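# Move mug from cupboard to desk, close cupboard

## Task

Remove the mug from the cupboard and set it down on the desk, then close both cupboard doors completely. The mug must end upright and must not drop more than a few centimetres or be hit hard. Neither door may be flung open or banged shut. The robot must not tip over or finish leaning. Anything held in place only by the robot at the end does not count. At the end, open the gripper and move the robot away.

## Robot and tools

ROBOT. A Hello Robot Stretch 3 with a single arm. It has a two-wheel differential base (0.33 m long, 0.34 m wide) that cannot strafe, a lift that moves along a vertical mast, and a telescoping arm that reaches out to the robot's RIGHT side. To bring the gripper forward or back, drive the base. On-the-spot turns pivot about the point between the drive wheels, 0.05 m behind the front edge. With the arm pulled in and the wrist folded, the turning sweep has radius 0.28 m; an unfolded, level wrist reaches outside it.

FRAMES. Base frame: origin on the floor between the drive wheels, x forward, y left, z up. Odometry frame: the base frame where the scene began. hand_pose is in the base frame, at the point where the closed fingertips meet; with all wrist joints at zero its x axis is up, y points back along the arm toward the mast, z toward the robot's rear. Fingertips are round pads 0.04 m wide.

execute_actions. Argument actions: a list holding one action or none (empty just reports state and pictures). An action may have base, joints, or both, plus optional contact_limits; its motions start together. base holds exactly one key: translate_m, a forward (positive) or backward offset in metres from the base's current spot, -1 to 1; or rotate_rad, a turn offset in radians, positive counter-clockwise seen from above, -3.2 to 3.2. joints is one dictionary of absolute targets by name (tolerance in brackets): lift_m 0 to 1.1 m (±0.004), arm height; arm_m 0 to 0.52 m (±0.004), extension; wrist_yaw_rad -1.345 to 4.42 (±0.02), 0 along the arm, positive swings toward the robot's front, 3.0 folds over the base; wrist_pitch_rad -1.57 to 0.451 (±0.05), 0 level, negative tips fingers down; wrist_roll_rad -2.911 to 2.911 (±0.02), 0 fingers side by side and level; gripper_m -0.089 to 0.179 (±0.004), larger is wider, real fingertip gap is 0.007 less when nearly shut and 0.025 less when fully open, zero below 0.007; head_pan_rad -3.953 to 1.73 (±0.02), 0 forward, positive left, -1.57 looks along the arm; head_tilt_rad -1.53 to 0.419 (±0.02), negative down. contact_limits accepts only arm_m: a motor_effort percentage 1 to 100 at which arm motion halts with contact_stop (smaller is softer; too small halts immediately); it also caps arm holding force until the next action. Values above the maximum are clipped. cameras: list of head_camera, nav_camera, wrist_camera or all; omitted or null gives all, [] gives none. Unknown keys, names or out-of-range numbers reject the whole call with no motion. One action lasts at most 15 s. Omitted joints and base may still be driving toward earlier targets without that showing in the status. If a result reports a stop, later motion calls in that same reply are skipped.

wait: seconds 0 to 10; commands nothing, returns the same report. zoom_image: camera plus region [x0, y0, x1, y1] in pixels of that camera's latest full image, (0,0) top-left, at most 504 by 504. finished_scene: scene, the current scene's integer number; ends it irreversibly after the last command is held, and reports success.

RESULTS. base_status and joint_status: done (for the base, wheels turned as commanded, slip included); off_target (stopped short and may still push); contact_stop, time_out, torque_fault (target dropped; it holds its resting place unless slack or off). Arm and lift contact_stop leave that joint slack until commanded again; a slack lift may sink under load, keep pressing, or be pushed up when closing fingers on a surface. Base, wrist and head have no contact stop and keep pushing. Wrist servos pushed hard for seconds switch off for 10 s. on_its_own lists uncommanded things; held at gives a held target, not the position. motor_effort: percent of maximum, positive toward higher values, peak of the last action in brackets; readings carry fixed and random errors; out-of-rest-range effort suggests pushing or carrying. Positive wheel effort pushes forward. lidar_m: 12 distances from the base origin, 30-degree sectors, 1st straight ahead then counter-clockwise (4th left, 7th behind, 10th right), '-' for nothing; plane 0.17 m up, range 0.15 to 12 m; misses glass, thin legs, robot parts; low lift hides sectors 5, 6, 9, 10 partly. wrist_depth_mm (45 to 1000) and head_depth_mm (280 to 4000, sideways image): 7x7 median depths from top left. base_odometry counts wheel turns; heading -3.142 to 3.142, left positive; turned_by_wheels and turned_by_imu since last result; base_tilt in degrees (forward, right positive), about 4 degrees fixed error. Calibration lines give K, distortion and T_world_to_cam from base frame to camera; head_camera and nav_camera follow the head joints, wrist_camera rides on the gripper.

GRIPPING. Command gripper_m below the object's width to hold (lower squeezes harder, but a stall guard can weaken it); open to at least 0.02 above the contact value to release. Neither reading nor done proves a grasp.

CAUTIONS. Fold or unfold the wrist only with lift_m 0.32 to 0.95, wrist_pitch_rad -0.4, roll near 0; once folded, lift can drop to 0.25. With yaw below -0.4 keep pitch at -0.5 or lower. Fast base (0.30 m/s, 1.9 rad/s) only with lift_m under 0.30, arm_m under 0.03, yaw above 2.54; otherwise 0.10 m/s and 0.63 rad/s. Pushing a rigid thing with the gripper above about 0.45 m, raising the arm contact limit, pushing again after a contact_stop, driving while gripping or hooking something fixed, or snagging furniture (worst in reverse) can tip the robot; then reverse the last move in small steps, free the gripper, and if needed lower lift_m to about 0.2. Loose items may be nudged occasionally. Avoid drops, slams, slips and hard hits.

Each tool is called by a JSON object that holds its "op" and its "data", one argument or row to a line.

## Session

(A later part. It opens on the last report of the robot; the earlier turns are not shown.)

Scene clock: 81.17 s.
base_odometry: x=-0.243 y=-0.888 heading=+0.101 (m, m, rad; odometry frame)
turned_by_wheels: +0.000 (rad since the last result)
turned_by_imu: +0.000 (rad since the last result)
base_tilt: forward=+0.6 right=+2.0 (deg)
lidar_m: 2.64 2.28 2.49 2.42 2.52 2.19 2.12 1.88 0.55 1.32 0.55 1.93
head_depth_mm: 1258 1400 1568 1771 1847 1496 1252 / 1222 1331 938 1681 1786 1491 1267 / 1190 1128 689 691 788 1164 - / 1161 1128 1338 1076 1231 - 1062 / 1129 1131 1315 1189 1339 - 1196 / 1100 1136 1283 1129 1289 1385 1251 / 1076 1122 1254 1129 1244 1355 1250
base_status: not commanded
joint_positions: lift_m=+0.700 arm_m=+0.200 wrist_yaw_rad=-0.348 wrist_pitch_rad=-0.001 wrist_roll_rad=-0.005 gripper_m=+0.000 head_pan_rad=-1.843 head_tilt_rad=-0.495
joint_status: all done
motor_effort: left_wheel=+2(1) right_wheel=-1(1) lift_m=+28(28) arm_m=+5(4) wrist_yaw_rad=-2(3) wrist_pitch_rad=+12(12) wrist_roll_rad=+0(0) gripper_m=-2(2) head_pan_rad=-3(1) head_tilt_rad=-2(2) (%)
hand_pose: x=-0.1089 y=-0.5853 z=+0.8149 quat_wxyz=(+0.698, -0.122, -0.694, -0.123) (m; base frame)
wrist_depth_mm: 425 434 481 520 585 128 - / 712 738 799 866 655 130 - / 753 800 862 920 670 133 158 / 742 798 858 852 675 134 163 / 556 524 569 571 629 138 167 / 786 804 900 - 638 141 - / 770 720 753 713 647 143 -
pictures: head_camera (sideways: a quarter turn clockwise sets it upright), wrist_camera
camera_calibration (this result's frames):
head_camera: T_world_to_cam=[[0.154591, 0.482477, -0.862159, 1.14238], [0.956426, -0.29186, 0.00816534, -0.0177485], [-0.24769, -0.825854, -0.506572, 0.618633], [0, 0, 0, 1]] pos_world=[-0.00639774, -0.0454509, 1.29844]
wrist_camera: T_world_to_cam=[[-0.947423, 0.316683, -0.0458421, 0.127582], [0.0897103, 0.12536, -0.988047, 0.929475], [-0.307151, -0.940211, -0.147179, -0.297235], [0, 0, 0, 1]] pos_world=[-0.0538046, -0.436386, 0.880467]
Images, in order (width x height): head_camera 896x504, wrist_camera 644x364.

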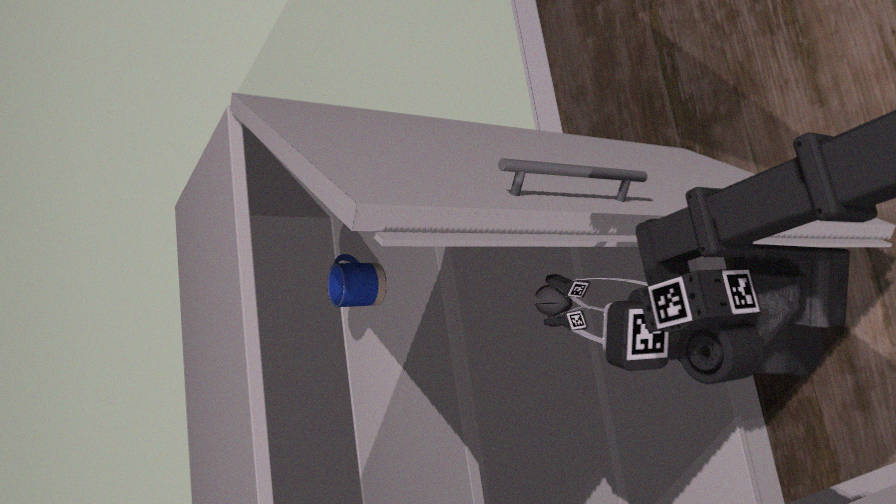

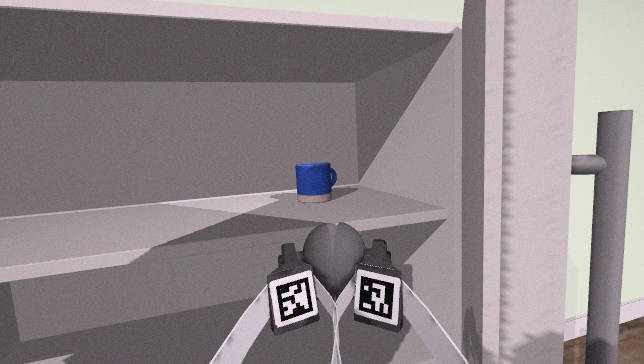

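{"op": "execute_actions", "data": {
  "actions": [
    {"base":{"translate_m":-0.1}}
  ],
  "cameras": ["head_camera"]
}}

{"op": "execute_actions", "data": {
  "actions": [
    {"base":{"translate_m":-0.08},"joints":{"arm_m":0.16}}
  ],
  "cameras": ["head_camera"]
}}

Scene clock: 83.33 s.
base_odometry: x=-0.343 y=-0.898 heading=+0.101 (m, m, rad; odometry frame)
turned_by_wheels: +0.000 (rad since the last result)
turned_by_imu: +0.000 (rad since the last result)
base_tilt: forward=+0.5 right=+2.1 (deg)
lidar_m: 2.74 2.37 2.50 2.42 2.52 2.09 2.02 1.88 0.49 1.32 0.59 1.93
head_depth_mm: 1259 1390 1564 1782 1838 1497 1249 / 1222 1351 1502 1707 1846 1490 1262 / 1188 1284 800 883 939 1453 - / 1155 1131 1253 1079 1231 - 937 / 1127 1131 1291 1191 1339 - 1196 / 1099 1133 1284 1129 1294 1386 1258 / 1069 1122 1257 1126 1246 1355 1253
base_status: done
joint_positions: lift_m=+0.700 arm_m=+0.200 wrist_yaw_rad=-0.347 wrist_pitch_rad=-0.001 wrist_roll_rad=-0.005 gripper_m=+0.000 head_pan_rad=-1.843 head_tilt_rad=-0.495
joint_status: not commanded
motor_effort: left_wheel=+1(5) right_wheel=+0(11) lift_m=+28(28) arm_m=+6(6) wrist_yaw_rad=-3(11) wrist_pitch_rad=+12(12) wrist_roll_rad=+0(0) gripper_m=-2(2) head_pan_rad=-3(3) head_tilt_rad=-3(2) (%)
hand_pose: x=-0.1087 y=-0.5854 z=+0.8149 quat_wxyz=(+0.698, -0.121, -0.695, -0.123) (m; base frame)
wrist_depth_mm: 419 430 487 505 459 148 78 / 706 752 793 710 481 150 78 / 716 799 856 897 499 152 79 / 756 806 844 769 523 154 79 / 564 521 572 569 532 156 80 / 763 831 864 - 328 158 81 / 788 747 725 679 613 160 81
pictures: head_camera (sideways: a quarter turn clockwise sets it upright)
camera_calibration (this result's frames):
head_camera: T_world_to_cam=[[0.154593, 0.482476, -0.862159, 1.14238], [0.956425, -0.291863, 0.00816533, -0.0177485], [-0.247693, -0.825853, -0.506572, 0.618633], [0, 0, 0, 1]] pos_world=[-0.00639789, -0.0454508, 1.29844]
Images, in order (width x height): head_camera 896x504.

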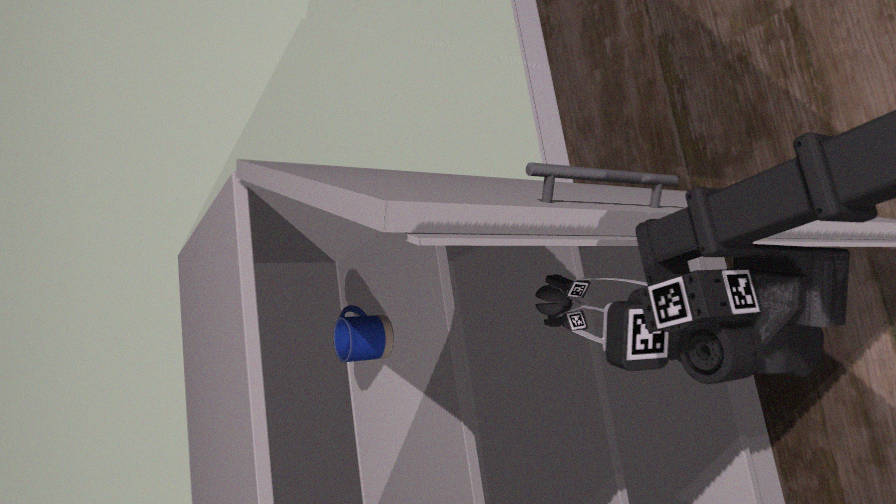

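Scene clock: 86.10 s.
base_odometry: x=-0.422 y=-0.907 heading=+0.101 (m, m, rad; odometry frame)
turned_by_wheels: +0.000 (rad since the last result)
turned_by_imu: +0.000 (rad since the last result)
base_tilt: forward=+0.5 right=+2.0 (deg)
lidar_m: 2.81 2.44 2.49 2.42 2.52 2.00 1.93 1.88 0.46 1.08 0.63 1.93
head_depth_mm: 1259 1400 1561 1778 1851 1488 1250 / 1220 1353 1510 1704 1840 1491 1280 / 1194 1315 1446 1622 1750 1532 - / 1158 1235 989 1077 1217 1393 - / 1128 1133 1312 1186 1335 - - / 1097 1134 1272 1129 1292 1381 1253 / 1072 1127 1254 1131 1242 1359 1251
base_status: done
joint_positions: lift_m=+0.700 arm_m=+0.160 wrist_yaw_rad=-0.348 wrist_pitch_rad=-0.001 wrist_roll_rad=-0.005 gripper_m=+0.000 head_pan_rad=-1.843 head_tilt_rad=-0.495
joint_status: all done
motor_effort: left_wheel=+2(3) right_wheel=-1(10) lift_m=+29(28) arm_m=-6(7) wrist_yaw_rad=-2(9) wrist_pitch_rad=+12(12) wrist_roll_rad=+0(0) gripper_m=-2(2) head_pan_rad=-3(2) head_tilt_rad=-3(2) (%)
hand_pose: x=-0.1088 y=-0.5463 z=+0.8149 quat_wxyz=(+0.698, -0.122, -0.695, -0.123) (m; base frame)
wrist_depth_mm: 438 459 530 528 196 90 64 / 693 749 788 639 203 91 68 / 756 852 884 701 208 93 68 / 794 855 860 717 215 94 69 / 562 555 651 581 220 96 70 / 798 868 919 - 177 97 74 / 760 769 736 659 277 98 76
pictures: head_camera (sideways: a quarter turn clockwise sets it upright)
camera_calibration (this result's frames):
head_camera: T_world_to_cam=[[0.154593, 0.482476, -0.862159, 1.14238], [0.956425, -0.291863, 0.00816534, -0.0177485], [-0.247693, -0.825853, -0.506572, 0.618633], [0, 0, 0, 1]] pos_world=[-0.00639791, -0.0454508, 1.29844]
Images, in order (width x height): head_camera 896x504.

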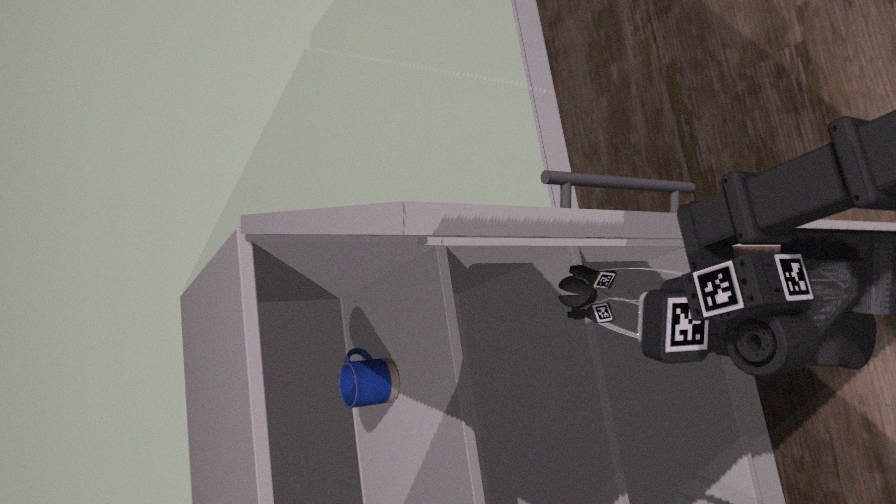

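{"op": "execute_actions", "data": {
  "actions": [
    {"base":{"translate_m":-0.14},"joints":{"arm_m":0.13}}
  ],
  "cameras": ["nav_camera"]
}}

{"op": "execute_actions", "data": {
  "actions": [
    {"joints":{"arm_m":0,"wrist_yaw_rad":1.5,"lift_m":0.76}}
  ],
  "cameras": []
}}

{"op": "execute_actions", "data": {
  "actions": [
    {"base":{"rotate_rad":-0.88}}
  ],
  "cameras": []
}}

{"op": "execute_actions", "data": {
  "actions": [
    {"base":{"translate_m":0.35},"joints":{"head_pan_rad":-1.57,"head_tilt_rad":-0.6}}
  ],
  "cameras": ["nav_camera"]
}}

{"op": "execute_actions", "data": {
  "actions": [
    {"base":{"rotate_rad":0.7},"joints":{"wrist_yaw_rad":0.6}}
  ],
  "cameras": []
}}

{"op": "execute_actions", "data": {
  "actions": [
    {"joints":{"arm_m":0.17,"wrist_yaw_rad":0,"gripper_m":0.15}}
  ]
}}

Scene clock: 89.37 s.
base_odometry: x=-0.561 y=-0.921 heading=+0.101 (m, m, rad; odometry frame)
turned_by_wheels: +0.000 (rad since the last result)
turned_by_imu: +0.000 (rad since the last result)
base_tilt: forward=+0.6 right=+2.1 (deg)
lidar_m: 2.95 2.57 2.50 2.42 2.52 1.86 1.80 1.88 0.44 0.59 0.72 1.92
head_depth_mm: 1259 1397 1566 1777 1839 1489 1248 / 1223 1344 1507 1699 1842 1500 1281 / 1190 1308 1453 507 630 1416 - / 1158 1270 1330 605 664 762 - / 1126 1225 837 983 1201 1376 - / 1098 1136 1275 1133 1296 1375 1254 / 1070 1124 1233 1120 1247 1354 1252
base_status: done
joint_positions: lift_m=+0.700 arm_m=+0.130 wrist_yaw_rad=-0.347 wrist_pitch_rad=-0.001 wrist_roll_rad=-0.005 gripper_m=+0.000 head_pan_rad=-1.843 head_tilt_rad=-0.495
joint_status: all done
motor_effort: left_wheel=+1(2) right_wheel=+0(11) lift_m=+28(28) arm_m=-7(9) wrist_yaw_rad=-4(6) wrist_pitch_rad=+12(12) wrist_roll_rad=+0(0) gripper_m=-2(2) head_pan_rad=-2(3) head_tilt_rad=-3(2) (%)
hand_pose: x=-0.1087 y=-0.5163 z=+0.8149 quat_wxyz=(+0.698, -0.121, -0.695, -0.123) (m; base frame)
wrist_depth_mm: 457 521 516 267 155 110 79 / 698 746 690 275 159 112 80 / 814 866 908 286 162 114 81 / 794 865 907 297 166 115 82 / 565 613 659 351 170 110 83 / 838 910 945 - 157 110 84 / 762 752 747 341 192 113 85
pictures: nav_camera (sideways: a quarter turn counterclockwise sets it upright)
camera_calibration (this result's frames):
nav_camera: T_world_to_cam=[[-0.087562, -0.434811, 0.896255, -1.12845], [-0.964223, 0.262983, 0.0333816, 0.0200118], [-0.250214, -0.861266, -0.442282, 0.535836], [0, 0, 0, 1]] pos_world=[0.0545598, -0.0344294, 1.2477]
Images, in order (width x height): nav_camera 672x504.

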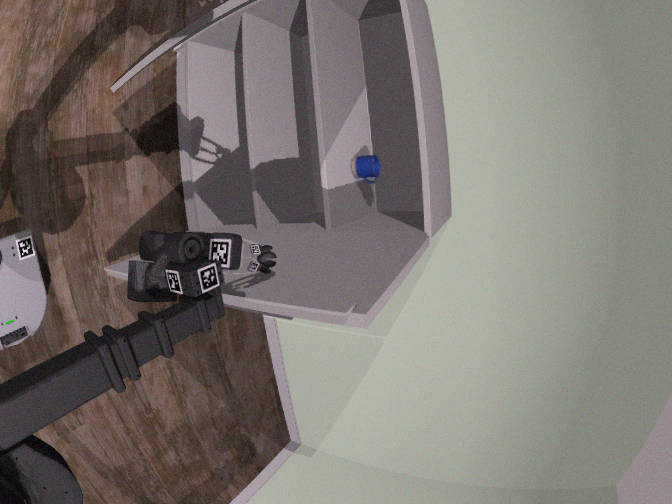

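Scene clock: 91.57 s.
base_odometry: x=-0.561 y=-0.921 heading=+0.101 (m, m, rad; odometry frame)
turned_by_wheels: +0.000 (rad since the last result)
turned_by_imu: +0.000 (rad since the last result)
base_tilt: forward=+0.6 right=+2.0 (deg)
lidar_m: 2.95 2.58 2.51 2.42 2.51 1.86 1.80 1.87 0.44 0.59 0.72 1.92
head_depth_mm: 1256 1396 1567 1770 1838 1488 1248 / 1221 1352 1505 1708 1843 1491 1281 / 1186 1311 1447 508 630 1375 1223 / 1154 1269 1326 606 692 807 985 / 1124 1226 838 985 1180 1381 1250 / 1096 1136 1271 1129 1292 1378 1253 / 1070 1125 1236 1121 1249 1352 1244
base_status: not commanded
joint_positions: lift_m=+0.760 arm_m=+0.002 wrist_yaw_rad=+1.497 wrist_pitch_rad=+0.000 wrist_roll_rad=-0.005 gripper_m=+0.000 head_pan_rad=-1.843 head_tilt_rad=-0.495
joint_status: all done
joint sent to its limit — the command would take arm_m past its lower limit, so that joint was sent only as far as its limit.
motor_effort: left_wheel=+0(1) right_wheel=+0(0) lift_m=+58(64) arm_m=-6(8) wrist_yaw_rad=+3(3) wrist_pitch_rad=+12(12) wrist_roll_rad=+0(0) gripper_m=-2(3) head_pan_rad=-2(2) head_tilt_rad=-2(2) (%)
hand_pose: x=+0.2342 y=-0.1659 z=+0.8741 quat_wxyz=(+0.520, +0.480, -0.516, +0.482) (m; base frame)
wrist_depth_mm: - - - - - - - / - - - - - - 533 / - - - - - - 570 / - - - - - - 499 / - - - - - - 499 / - - - - - - 506 / - - - - - - 613
pictures: none
No camera images: the call's "cameras" was empty. Leave "cameras" out to get every camera's image.

Scene clock: 93.93 s.
base_odometry: x=-0.561 y=-0.921 heading=-0.778 (m, m, rad; odometry frame)
turned_by_wheels: -0.880 (rad since the last result)
turned_by_imu: -0.893 (rad since the last result)
base_tilt: forward=+0.6 right=+2.0 (deg)
lidar_m: 0.72 2.35 2.58 2.94 2.43 2.42 2.20 1.81 1.80 1.64 0.44 1.31
head_depth_mm: 1467 1592 1743 1936 1845 1496 1245 / 1529 1664 1837 2033 1853 1495 1277 / 1583 1731 1916 2137 1836 1492 1251 / 1653 1813 2030 2227 1847 1494 1279 / 1719 1892 2117 2299 1849 1496 1250 / 1805 1991 2179 2292 1848 1492 1251 / 1700 1801 1918 2029 1846 1494 1247
base_status: done
joint_positions: lift_m=+0.760 arm_m=+0.002 wrist_yaw_rad=+1.498 wrist_pitch_rad=+0.000 wrist_roll_rad=-0.005 gripper_m=+0.000 head_pan_rad=-1.843 head_tilt_rad=-0.495
joint_status: not commanded
motor_effort: left_wheel=+3(8) right_wheel=-4(7) lift_m=+58(58) arm_m=-6(7) wrist_yaw_rad=+2(2) wrist_pitch_rad=+12(12) wrist_roll_rad=+1(0) gripper_m=-2(2) head_pan_rad=-2(2) head_tilt_rad=-2(2) (%)
hand_pose: x=+0.2342 y=-0.1658 z=+0.8741 quat_wxyz=(+0.520, +0.480, -0.516, +0.482) (m; base frame)
wrist_depth_mm: - - - - - - 855 / - - - - - 821 577 / - - - - - - 830 / - - 815 - - 933 807 / - - 940 - - 984 641 / - - - - - - 691 / - - - - - 818 631
pictures: none
No camera images: the call's "cameras" was empty. Leave "cameras" out to get every camera's image.

Scene clock: 98.93 s.
base_odometry: x=-0.312 y=-1.166 heading=-0.778 (m, m, rad; odometry frame)
turned_by_wheels: +0.000 (rad since the last result)
turned_by_imu: +0.002 (rad since the last result)
base_tilt: forward=+0.5 right=+2.1 (deg)
lidar_m: 0.37 1.89 2.47 2.48 2.71 2.68 2.48 2.04 0.40 0.41 0.63 1.05
head_depth_mm: 1793 1967 2159 2024 1668 1395 1235 / 1850 2084 2251 448 520 1302 1245 / 1621 1835 1964 497 576 686 - / 1429 1595 514 548 645 784 1006 / 1277 1411 545 610 731 918 1171 / 1153 1263 580 687 847 1103 1215 / 1052 1129 646 788 1001 1205 1147
base_status: done
joint_positions: lift_m=+0.760 arm_m=+0.002 wrist_yaw_rad=+1.498 wrist_pitch_rad=+0.000 wrist_roll_rad=-0.005 gripper_m=+0.000 head_pan_rad=-1.577 head_tilt_rad=-0.592
joint_status: all done
motor_effort: left_wheel=+3(9) right_wheel=-4(4) lift_m=+58(58) arm_m=-7(5) wrist_yaw_rad=+3(2) wrist_pitch_rad=+12(12) wrist_roll_rad=+1(0) gripper_m=-2(2) head_pan_rad=+4(21) head_tilt_rad=-4(17) (%)
hand_pose: x=+0.2342 y=-0.1658 z=+0.8741 quat_wxyz=(+0.520, +0.480, -0.516, +0.482) (m; base frame)
wrist_depth_mm: - - - - 938 733 374 / - 336 - 788 594 644 650 / - 333 670 969 918 789 704 / - 326 664 952 948 799 709 / - 321 633 810 648 630 539 / - 337 584 - 925 787 428 / - 334 529 800 762 793 720
pictures: nav_camera (sideways: a quarter turn counterclockwise sets it upright)
camera_calibration (this result's frames):
nav_camera: T_world_to_cam=[[0.0291969, -0.527169, 0.849259, -1.06787], [-0.999463, -0.00275177, 0.0326526, 0.02118], [-0.0148765, -0.849756, -0.526966, 0.644588], [0, 0, 0, 1]] pos_world=[0.0619363, -0.0151477, 1.24588]
Images, in order (width x height): nav_camera 672x504.

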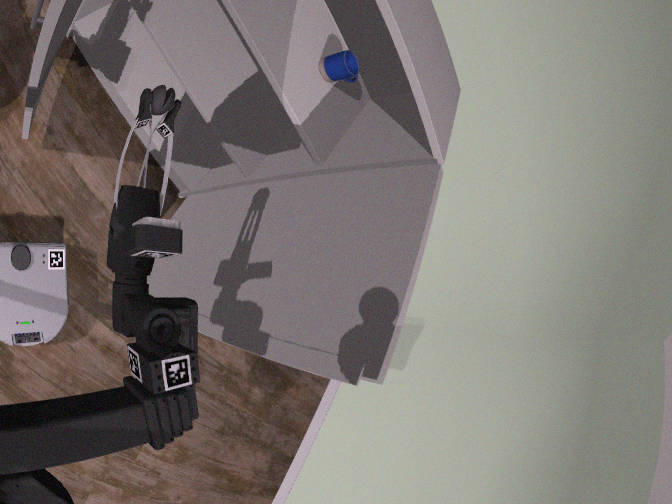

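Scene clock: 101.03 s.
base_odometry: x=-0.312 y=-1.166 heading=-0.078 (m, m, rad; odometry frame)
turned_by_wheels: +0.700 (rad since the last result)
turned_by_imu: +0.710 (rad since the last result)
base_tilt: forward=+0.6 right=+2.0 (deg)
lidar_m: 2.58 2.46 2.93 2.69 2.70 2.23 2.03 0.40 0.46 0.84 0.91 0.37
head_depth_mm: 956 1026 699 747 793 841 881 / 937 737 896 888 1014 1099 1219 / 922 736 1083 920 1091 1273 1217 / 902 737 1073 889 1087 1276 - / 888 739 1076 889 1091 1260 - / 875 739 1051 887 1089 1234 1168 / 856 739 1037 887 1061 1206 1156
base_status: done
joint_positions: lift_m=+0.760 arm_m=+0.002 wrist_yaw_rad=+0.602 wrist_pitch_rad=+0.000 wrist_roll_rad=-0.005 gripper_m=+0.000 head_pan_rad=-1.577 head_tilt_rad=-0.592
joint_status: all done
motor_effort: left_wheel=-3(7) right_wheel=+5(9) lift_m=+58(58) arm_m=-6(6) wrist_yaw_rad=-2(5) wrist_pitch_rad=+12(12) wrist_roll_rad=+0(0) gripper_m=-2(2) head_pan_rad=+4(3) head_tilt_rad=-4(3) (%)
hand_pose: x=+0.1238 y=-0.3582 z=+0.8741 quat_wxyz=(+0.677, +0.210, -0.673, +0.210) (m; base frame)
wrist_depth_mm: - - - 915 744 361 344 / 310 574 602 561 591 646 618 / 304 501 764 918 796 722 639 / 295 493 769 927 829 709 631 / 294 472 678 779 658 633 501 / 286 456 723 - 449 413 397 / 280 448 728 792 776 745 679
pictures: none
No camera images: the call's "cameras" was empty. Leave "cameras" out to get every camera's image.

Scene clock: 103.53 s.
base_odometry: x=-0.312 y=-1.166 heading=-0.078 (m, m, rad; odometry frame)
turned_by_wheels: +0.000 (rad since the last result)
turned_by_imu: +0.000 (rad since the last result)
base_tilt: forward=+0.6 right=+2.1 (deg)
lidar_m: 2.58 2.47 2.94 2.69 2.71 2.23 2.02 0.40 0.46 0.84 0.91 0.37
head_depth_mm: 957 1030 698 748 777 - - / 940 738 893 887 993 - 1169 / 919 738 1084 922 - - 1195 / 908 738 1074 889 1091 1240 1197 / 889 738 1072 906 1088 1233 1196 / 873 739 1048 889 1058 1232 1171 / 857 739 1037 887 1056 1206 1151
base_status: not commanded
joint_positions: lift_m=+0.760 arm_m=+0.170 wrist_yaw_rad=+0.002 wrist_pitch_rad=+0.000 wrist_roll_rad=-0.005 gripper_m=+0.150 head_pan_rad=-1.577 head_tilt_rad=-0.592
joint_status: all done
motor_effort: left_wheel=-3(3) right_wheel=+5(5) lift_m=+58(58) arm_m=+4(3) wrist_yaw_rad=-1(3) wrist_pitch_rad=+12(12) wrist_roll_rad=+0(0) gripper_m=+0(98) head_pan_rad=+3(3) head_tilt_rad=-4(4) (%)
hand_pose: x=-0.0209 y=-0.5707 z=+0.8741 quat_wxyz=(+0.709, +0.001, -0.705, +0.000) (m; base frame)
wrist_depth_mm: 271 279 292 306 319 314 255 / 444 468 509 553 508 362 269 / 592 597 624 640 618 363 272 / 596 616 642 671 626 372 268 / 606 628 635 505 598 374 272 / 483 522 450 435 423 415 275 / 356 311 330 321 308 304 287
pictures: head_camera (sideways: a quarter turn clockwise sets it upright), nav_camera (sideways: a quarter turn counterclockwise sets it upright), wrist_camera
camera_calibration (this result's frames):
head_camera: T_world_to_cam=[[0.0228184, 0.587518, -0.808889, 1.07373], [0.999508, -0.0308408, 0.00579517, -0.0149247], [-0.021542, -0.808623, -0.587933, 0.723106], [0, 0, 0, 1]] pos_world=[0.00599382, -0.0465733, 1.29375]
nav_camera: T_world_to_cam=[[0.0293019, -0.527523, 0.849035, -1.06758], [-0.999462, -0.002969, 0.0326488, 0.021185], [-0.0147022, -0.849535, -0.527327, 0.645056], [0, 0, 0, 1]] pos_world=[0.0619396, -0.0151126, 1.24588]
wrist_camera: T_world_to_cam=[[-0.998565, -0.0275873, -0.0459045, 0.0114802], [0.0413389, 0.147906, -0.988137, 0.9902], [0.0340496, -0.988617, -0.146553, -0.268825], [0, 0, 0, 1]] pos_world=[-0.0203167, -0.411905, 0.939583]
Images, in order (width x height): head_camera 896x504, nav_camera 672x504, wrist_camera 644x364.

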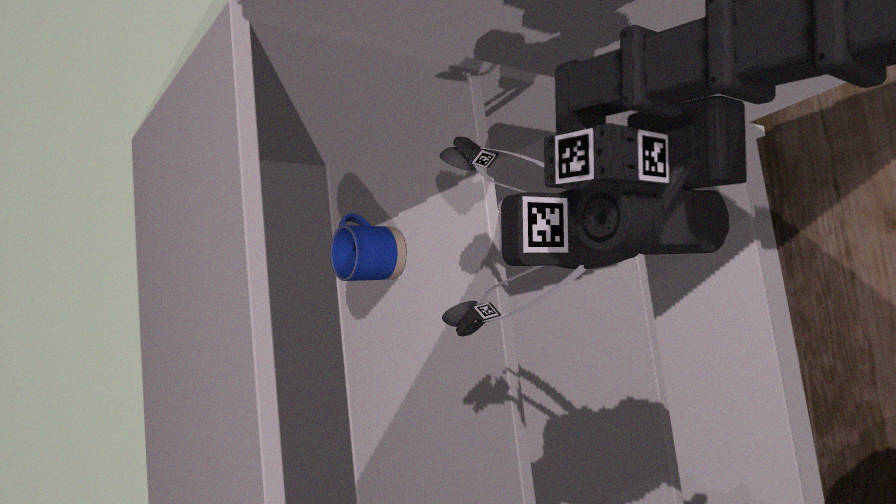

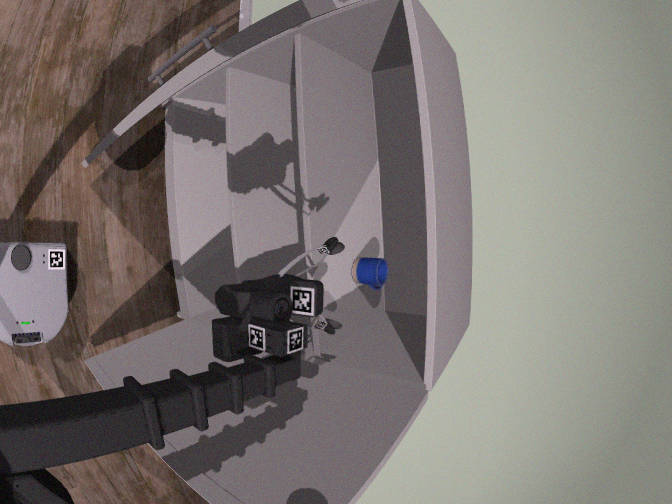

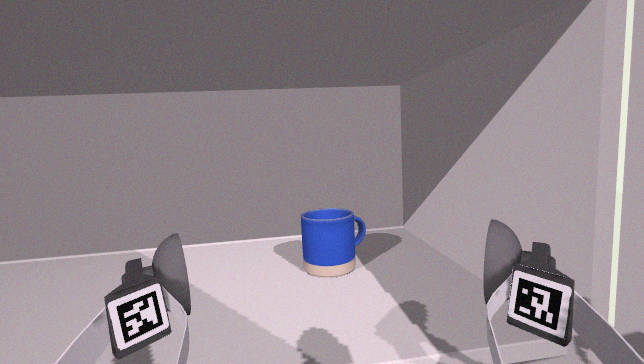

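{"op": "execute_actions", "data": {
  "actions": [
    {"base":{"translate_m":0.012},"joints":{"arm_m":0.4,"lift_m":0.725,"wrist_pitch_rad":-0.13}}
  ],
  "cameras": ["head_camera","wrist_camera"]
}}

Scene clock: 106.60 s.
base_odometry: x=-0.300 y=-1.167 heading=-0.079 (m, m, rad; odometry frame)
turned_by_wheels: +0.000 (rad since the last result)
turned_by_imu: +0.000 (rad since the last result)
base_tilt: forward=+0.6 right=+2.1 (deg)
lidar_m: 2.58 2.45 2.94 2.69 2.71 2.24 2.04 0.41 0.47 0.87 0.88 0.36
head_depth_mm: 955 1013 727 772 806 821 - / 937 735 924 902 - 1244 1170 / 920 738 1098 - 1088 1273 1191 / 902 736 1036 888 1095 1265 1190 / 888 738 1073 874 1086 1231 1194 / 867 736 1047 890 1058 1205 1165 / 855 739 1040 887 1059 1207 1152
base_status: done
joint_positions: lift_m=+0.725 arm_m=+0.400 wrist_yaw_rad=+0.002 wrist_pitch_rad=-0.145 wrist_roll_rad=-0.005 gripper_m=+0.150 head_pan_rad=-1.577 head_tilt_rad=-0.592
joint_status: all done
motor_effort: left_wheel=-4(4) right_wheel=+4(10) lift_m=+28(56) arm_m=+5(7) wrist_yaw_rad=-1(3) wrist_pitch_rad=+9(12) wrist_roll_rad=+0(1) gripper_m=+0(0) head_pan_rad=+4(4) head_tilt_rad=-3(4) (%)
hand_pose: x=-0.0210 y=-0.7946 z=+0.8033 quat_wxyz=(+0.707, +0.052, -0.703, -0.051) (m; base frame)
wrist_depth_mm: 346 361 370 384 406 314 227 / 360 369 393 405 417 321 228 / 372 393 402 417 433 327 233 / 384 398 417 268 441 336 238 / 380 379 351 222 309 314 241 / 270 283 255 232 238 236 225 / 215 192 200 194 191 185 178
pictures: head_camera (sideways: a quarter turn clockwise sets it upright), wrist_camera
camera_calibration (this result's frames):
head_camera: T_world_to_cam=[[0.0228184, 0.587522, -0.808886, 1.07372], [0.999508, -0.0308407, 0.00579504, -0.0149246], [-0.0215419, -0.80862, -0.587937, 0.723112], [0, 0, 0, 1]] pos_world=[0.00599382, -0.0465733, 1.29375]
wrist_camera: T_world_to_cam=[[-0.998587, -0.0202961, -0.049116, 0.0103174], [0.0411656, 0.289103, -0.956412, 1.04004], [0.0336111, -0.957083, -0.287859, -0.361917], [0, 0, 0, 1]] pos_world=[-0.0203467, -0.646855, 0.891034]
Images, in order (width x height): head_camera 896x504, wrist_camera 644x364.

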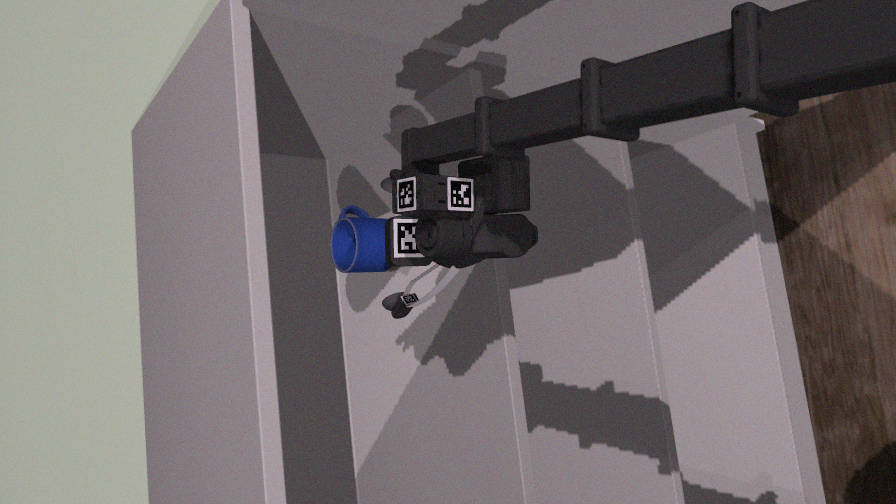

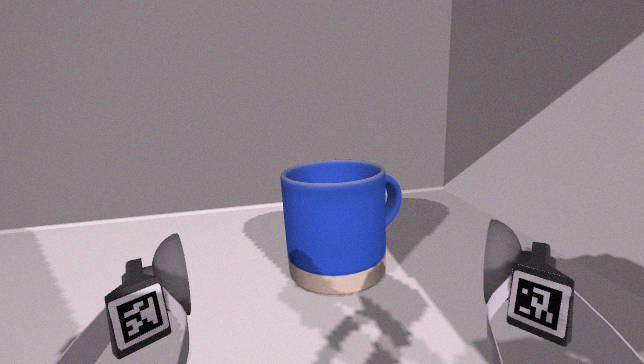

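{"op": "execute_actions", "data": {
  "actions": [
    {"joints":{"arm_m":0.5,"lift_m":0.712},"contact_limits":{"arm_m":15}}
  ],
  "cameras": ["wrist_camera"]
}}

{"op": "execute_actions", "data": {
  "actions": [
    {"joints":{"gripper_m":0.035}}
  ],
  "cameras": ["wrist_camera"]
}}

{"op": "execute_actions", "data": {
  "actions": [
    {"joints":{"lift_m":0.74}}
  ],
  "cameras": ["wrist_camera","head_camera"]
}}

Scene clock: 108.80 s.
base_odometry: x=-0.300 y=-1.167 heading=-0.079 (m, m, rad; odometry frame)
turned_by_wheels: +0.000 (rad since the last result)
turned_by_imu: +0.000 (rad since the last result)
base_tilt: forward=+0.6 right=+2.0 (deg)
lidar_m: 2.58 2.46 2.94 2.69 2.70 2.25 2.03 0.41 0.47 0.87 0.88 0.36
head_depth_mm: 956 1017 728 774 816 819 - / 937 738 924 899 - 1250 1180 / 918 736 1108 955 1103 1275 1195 / 902 737 1082 858 1088 1268 1192 / 889 735 1073 889 1087 1230 1191 / 873 737 1048 887 1057 1204 1165 / 855 738 1037 888 1059 1205 1149
base_status: not commanded
joint_positions: lift_m=+0.712 arm_m=+0.500 wrist_yaw_rad=+0.002 wrist_pitch_rad=-0.145 wrist_roll_rad=-0.005 gripper_m=+0.150 head_pan_rad=-1.577 head_tilt_rad=-0.592
joint_status: all done
motor_effort: left_wheel=-4(4) right_wheel=+4(5) lift_m=+28(27) arm_m=+6(3) wrist_yaw_rad=+0(3) wrist_pitch_rad=+9(9) wrist_roll_rad=+0(0) gripper_m=+0(0) head_pan_rad=+4(3) head_tilt_rad=-3(4) (%)
contact_limits: arm_m 15 (drawing in: default 27, maximum 43; extending or still: default 35, maximum 58)
hand_pose: x=-0.0211 y=-0.8946 z=+0.7902 quat_wxyz=(+0.707, +0.052, -0.703, -0.051) (m; base frame)
wrist_depth_mm: 264 273 284 294 305 292 210 / 276 284 292 304 319 299 214 / 284 295 300 322 332 301 216 / 292 306 315 184 346 310 221 / 308 316 300 111 125 285 224 / 243 255 220 116 130 213 207 / 197 174 179 122 138 168 162
pictures: wrist_camera
camera_calibration (this result's frames):
wrist_camera: T_world_to_cam=[[-0.998587, -0.0202872, -0.0491181, 0.00765672], [0.0411668, 0.289202, -0.956382, 1.05656], [0.0336074, -0.957053, -0.287959, -0.461268], [0, 0, 0, 1]] pos_world=[-0.0203471, -0.746862, 0.878022]
Images, in order (width x height): wrist_camera 644x364.

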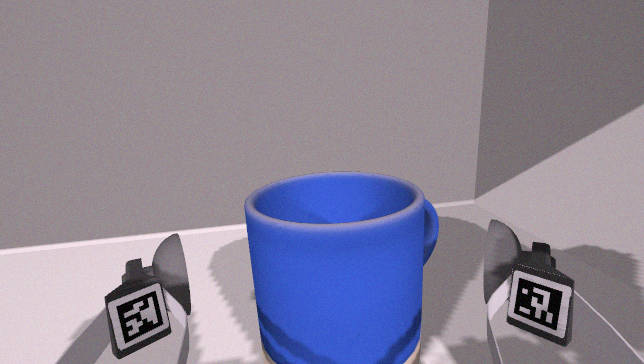

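Scene clock: 110.43 s.
base_odometry: x=-0.300 y=-1.167 heading=-0.079 (m, m, rad; odometry frame)
turned_by_wheels: +0.000 (rad since the last result)
turned_by_imu: +0.000 (rad since the last result)
base_tilt: forward=+0.5 right=+2.0 (deg)
lidar_m: 2.57 2.45 2.94 2.69 2.70 2.24 2.04 0.41 0.47 0.86 0.89 0.36
head_depth_mm: 954 1014 727 774 815 820 - / 934 737 925 899 - 1248 1180 / 918 737 1107 957 1103 1274 1190 / 902 736 1077 856 1087 1261 1196 / 884 735 1070 888 1088 1231 1192 / 869 737 1047 889 1055 1203 1166 / 856 736 1036 889 1059 1206 1151
base_status: not commanded
joint_positions: lift_m=+0.712 arm_m=+0.500 wrist_yaw_rad=+0.000 wrist_pitch_rad=-0.148 wrist_roll_rad=-0.005 gripper_m=+0.036 head_pan_rad=-1.577 head_tilt_rad=-0.592
joint_status: all done
motor_effort: left_wheel=-4(4) right_wheel=+6(6) lift_m=+28(28) arm_m=+4(5) wrist_yaw_rad=+1(2) wrist_pitch_rad=+10(11) wrist_roll_rad=+1(0) gripper_m=-18(100) head_pan_rad=+3(3) head_tilt_rad=-4(4) (%)
hand_pose: x=-0.0216 y=-0.8945 z=+0.7896 quat_wxyz=(+0.707, +0.052, -0.703, -0.053) (m; base frame)
wrist_depth_mm: 262 273 285 294 305 289 208 / 273 283 296 309 322 294 213 / 286 289 307 317 331 304 215 / 293 306 317 181 340 308 218 / 301 308 277 108 118 282 222 / 243 235 125 111 117 215 204 / 187 184 166 117 133 165 165
pictures: wrist_camera
camera_calibration (this result's frames):
wrist_camera: T_world_to_cam=[[-0.998628, -0.0180677, -0.0491589, 0.00912017], [0.0417706, 0.291473, -0.955667, 1.05743], [0.0315952, -0.956409, -0.290318, -0.458927], [0, 0, 0, 1]] pos_world=[-0.0205619, -0.746968, 0.877764]
Images, in order (width x height): wrist_camera 644x364.

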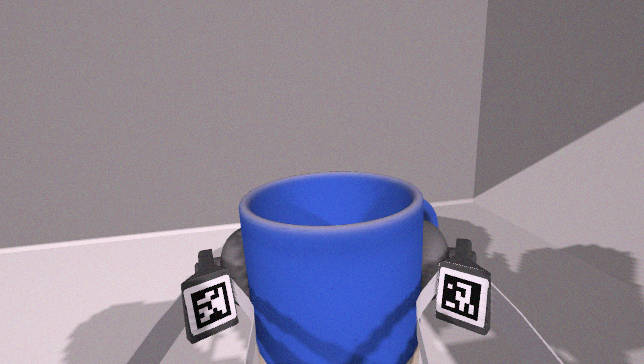

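Scene clock: 111.47 s.
base_odometry: x=-0.300 y=-1.167 heading=-0.079 (m, m, rad; odometry frame)
turned_by_wheels: +0.000 (rad since the last result)
turned_by_imu: +0.000 (rad since the last result)
base_tilt: forward=+0.6 right=+2.0 (deg)
lidar_m: 2.57 2.45 2.93 2.69 2.70 2.24 2.04 0.41 0.47 0.87 0.89 0.36
head_depth_mm: 952 1017 727 774 803 801 - / 938 736 920 899 - 1229 1193 / 920 736 1108 859 1090 1274 1193 / 904 736 1079 858 1090 1262 1197 / 886 735 1070 888 1084 1236 1193 / 871 738 1047 886 1054 1210 1170 / 855 737 1038 889 1061 1204 1153
base_status: not commanded
joint_positions: lift_m=+0.739 arm_m=+0.500 wrist_yaw_rad=+0.000 wrist_pitch_rad=-0.171 wrist_roll_rad=-0.005 gripper_m=+0.036 head_pan_rad=-1.577 head_tilt_rad=-0.592
joint_status: all done
motor_effort: left_wheel=-4(4) right_wheel=+6(6) lift_m=+62(65) arm_m=+5(5) wrist_yaw_rad=+0(0) wrist_pitch_rad=+24(25) wrist_roll_rad=+0(0) gripper_m=-19(19) head_pan_rad=+3(3) head_tilt_rad=-4(3) (%)
hand_pose: x=-0.0216 y=-0.8930 z=+0.8109 quat_wxyz=(+0.707, +0.061, -0.703, -0.061) (m; base frame)
wrist_depth_mm: 262 270 281 291 304 288 210 / 275 284 293 308 317 293 213 / 284 295 306 318 330 300 214 / 294 308 318 181 342 307 219 / 311 320 323 109 119 294 223 / 276 269 125 112 118 248 218 / 215 213 192 118 133 190 191
pictures: head_camera (sideways: a quarter turn clockwise sets it upright), wrist_camera
camera_calibration (this result's frames):
head_camera: T_world_to_cam=[[0.0228182, 0.587522, -0.808886, 1.07372], [0.999508, -0.0308405, 0.00579504, -0.0149246], [-0.0215417, -0.80862, -0.587937, 0.723112], [0, 0, 0, 1]] pos_world=[0.00599383, -0.0465733, 1.29375]
wrist_camera: T_world_to_cam=[[-0.998627, -0.0169439, -0.0495724, 0.0115319], [0.0417856, 0.31313, -0.948791, 1.0911], [0.0315988, -0.949559, -0.311992, -0.427659], [0, 0, 0, 1]] pos_world=[-0.0205626, -0.747547, 0.902368]
Images, in order (width x height): head_camera 896x504, wrist_camera 644x364.

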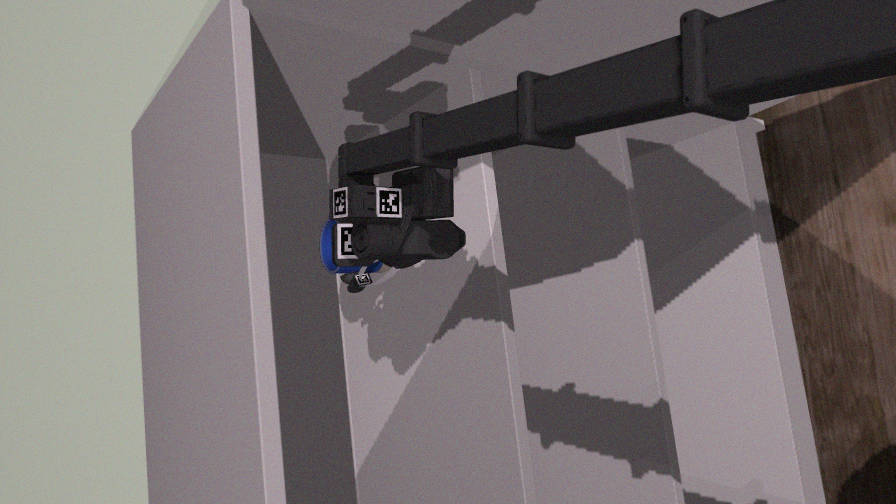

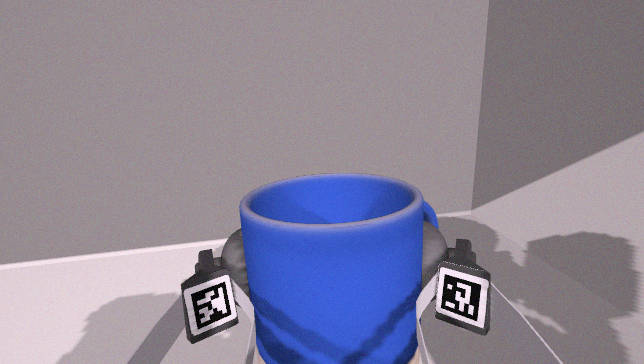

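{"op": "execute_actions", "data": {
  "actions": [
    {"joints":{"arm_m":0.003,"wrist_pitch_rad":-0.11}}
  ],
  "cameras": []
}}

{"op": "execute_actions", "data": {
  "actions": [
    {"base":{"translate_m":-0.06},"joints":{"wrist_yaw_rad":0.9,"head_tilt_rad":-1.1,"head_pan_rad":-1.1,"lift_m":0.55}}
  ]
}}

Scene clock: 116.57 s.
base_odometry: x=-0.300 y=-1.167 heading=-0.079 (m, m, rad; odometry frame)
turned_by_wheels: +0.000 (rad since the last result)
turned_by_imu: +0.000 (rad since the last result)
base_tilt: forward=+0.5 right=+2.0 (deg)
lidar_m: 2.57 2.45 2.94 2.69 2.71 2.25 2.04 0.41 0.47 0.87 0.88 0.36
head_depth_mm: 951 1013 726 774 817 865 910 / 937 737 923 899 1026 1148 1204 / 918 738 1096 922 1089 1236 - / 902 737 1087 888 1091 552 1171 / 888 738 1071 888 1088 1232 1192 / 872 737 1048 889 1056 1209 1170 / 853 739 1038 888 1060 1205 1152
base_status: not commanded
joint_positions: lift_m=+0.739 arm_m=+0.003 wrist_yaw_rad=+0.000 wrist_pitch_rad=-0.157 wrist_roll_rad=-0.005 gripper_m=+0.036 head_pan_rad=-1.577 head_tilt_rad=-0.592
joint_status: all done
motor_effort: left_wheel=-3(4) right_wheel=+5(6) lift_m=+62(62) arm_m=-7(6) wrist_yaw_rad=+1(1) wrist_pitch_rad=+27(29) wrist_roll_rad=+0(0) gripper_m=-19(18) head_pan_rad=+4(4) head_tilt_rad=-3(4) (%)
hand_pose: x=-0.0216 y=-0.3978 z=+0.8144 quat_wxyz=(+0.707, +0.056, -0.703, -0.056) (m; base frame)
wrist_depth_mm: 597 651 699 746 608 410 302 / 719 728 748 787 677 406 309 / 727 755 792 825 709 425 312 / 680 653 625 180 537 455 315 / 442 455 426 109 119 452 321 / 779 815 125 112 118 432 330 / 657 639 582 118 132 506 330
pictures: none
No camera images: the call's "cameras" was empty. Leave "cameras" out to get every camera's image.

Scene clock: 119.13 s.
base_odometry: x=-0.360 y=-1.163 heading=-0.079 (m, m, rad; odometry frame)
turned_by_wheels: +0.000 (rad since the last result)
turned_by_imu: +0.000 (rad since the last result)
base_tilt: forward=+0.5 right=+2.0 (deg)
lidar_m: 2.60 2.50 2.92 2.67 2.69 2.17 1.97 0.36 0.40 0.72 0.99 0.41
head_depth_mm: 780 1038 1006 1285 1260 - 1087 / 776 1052 1021 1339 1289 - - / 774 1061 1320 1355 1293 - - / 771 1079 1333 750 1254 1200 - / 786 1074 1345 1360 1271 1176 1100 / 797 1071 1365 1361 1255 1177 1096 / 811 1046 964 1328 1271 1170 1089
base_status: done
joint_positions: lift_m=+0.550 arm_m=+0.003 wrist_yaw_rad=+0.897 wrist_pitch_rad=-0.156 wrist_roll_rad=-0.005 gripper_m=+0.036 head_pan_rad=-1.107 head_tilt_rad=-1.086
joint_status: all done
motor_effort: left_wheel=-3(8) right_wheel=+4(6) lift_m=+30(59) arm_m=-6(7) wrist_yaw_rad=+3(6) wrist_pitch_rad=+27(27) wrist_roll_rad=+0(0) gripper_m=-19(18) head_pan_rad=+3(25) head_tilt_rad=-7(40) (%)
hand_pose: x=+0.1735 y=-0.3040 z=+0.6256 quat_wxyz=(+0.661, +0.355, -0.609, +0.257) (m; base frame)
wrist_depth_mm: 215 283 513 761 845 694 591 / 226 280 505 736 809 712 612 / - 280 489 796 915 771 644 / - 278 439 180 849 780 654 / - 275 366 109 119 568 540 / - 288 125 112 118 443 415 / - 332 416 117 132 771 690
pictures: head_camera (sideways: a quarter turn clockwise sets it upright), nav_camera (sideways: a quarter turn counterclockwise sets it upright), wrist_camera
camera_calibration (this result's frames):
head_camera: T_world_to_cam=[[-0.386005, 0.814222, -0.433639, 0.587279], [0.904935, 0.425498, -0.00659548, 0.00178316], [0.179143, -0.394961, -0.901062, 1.12905], [0, 0, 0, 1]] pos_world=[0.0228174, -0.0330007, 1.27203]
nav_camera: T_world_to_cam=[[0.417033, -0.76059, 0.497581, -0.61195], [-0.88323, -0.468304, 0.0244176, 0.0312108], [0.214447, -0.449661, -0.867074, 1.08551], [0, 0, 0, 1]] pos_world=[0.0499845, 0.0372872, 1.24495]
wrist_camera: T_world_to_cam=[[-0.608739, -0.791837, -0.049309, -0.0962624], [-0.207725, 0.219058, -0.953344, 0.740223], [0.765694, -0.570094, -0.297833, 0.0467334], [0, 0, 0, 1]] pos_world=[0.0593806, -0.211734, 0.714859]
Images, in order (width x height): head_camera 896x504, nav_camera 672x504, wrist_camera 644x364.

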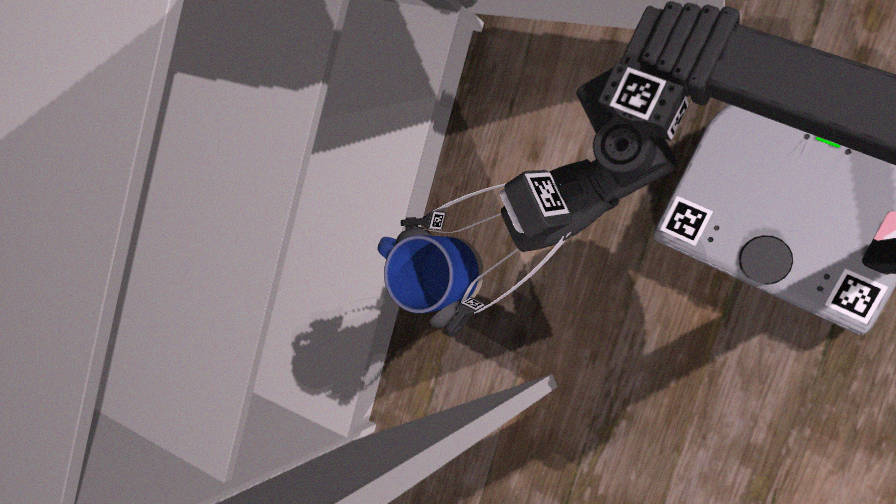

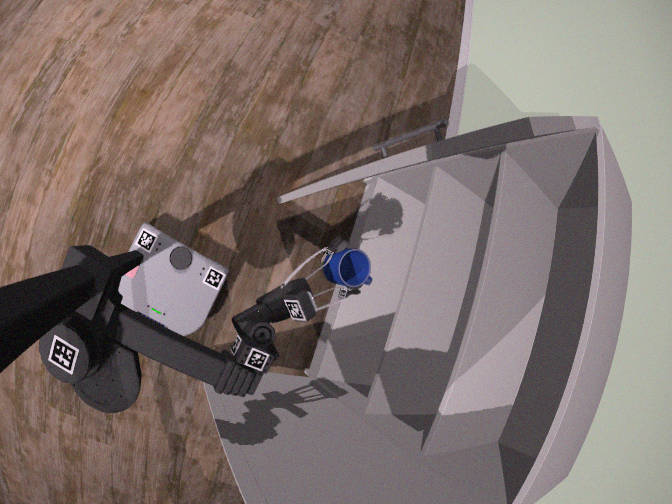

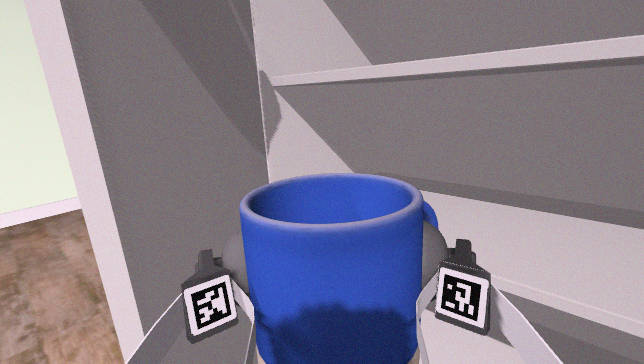

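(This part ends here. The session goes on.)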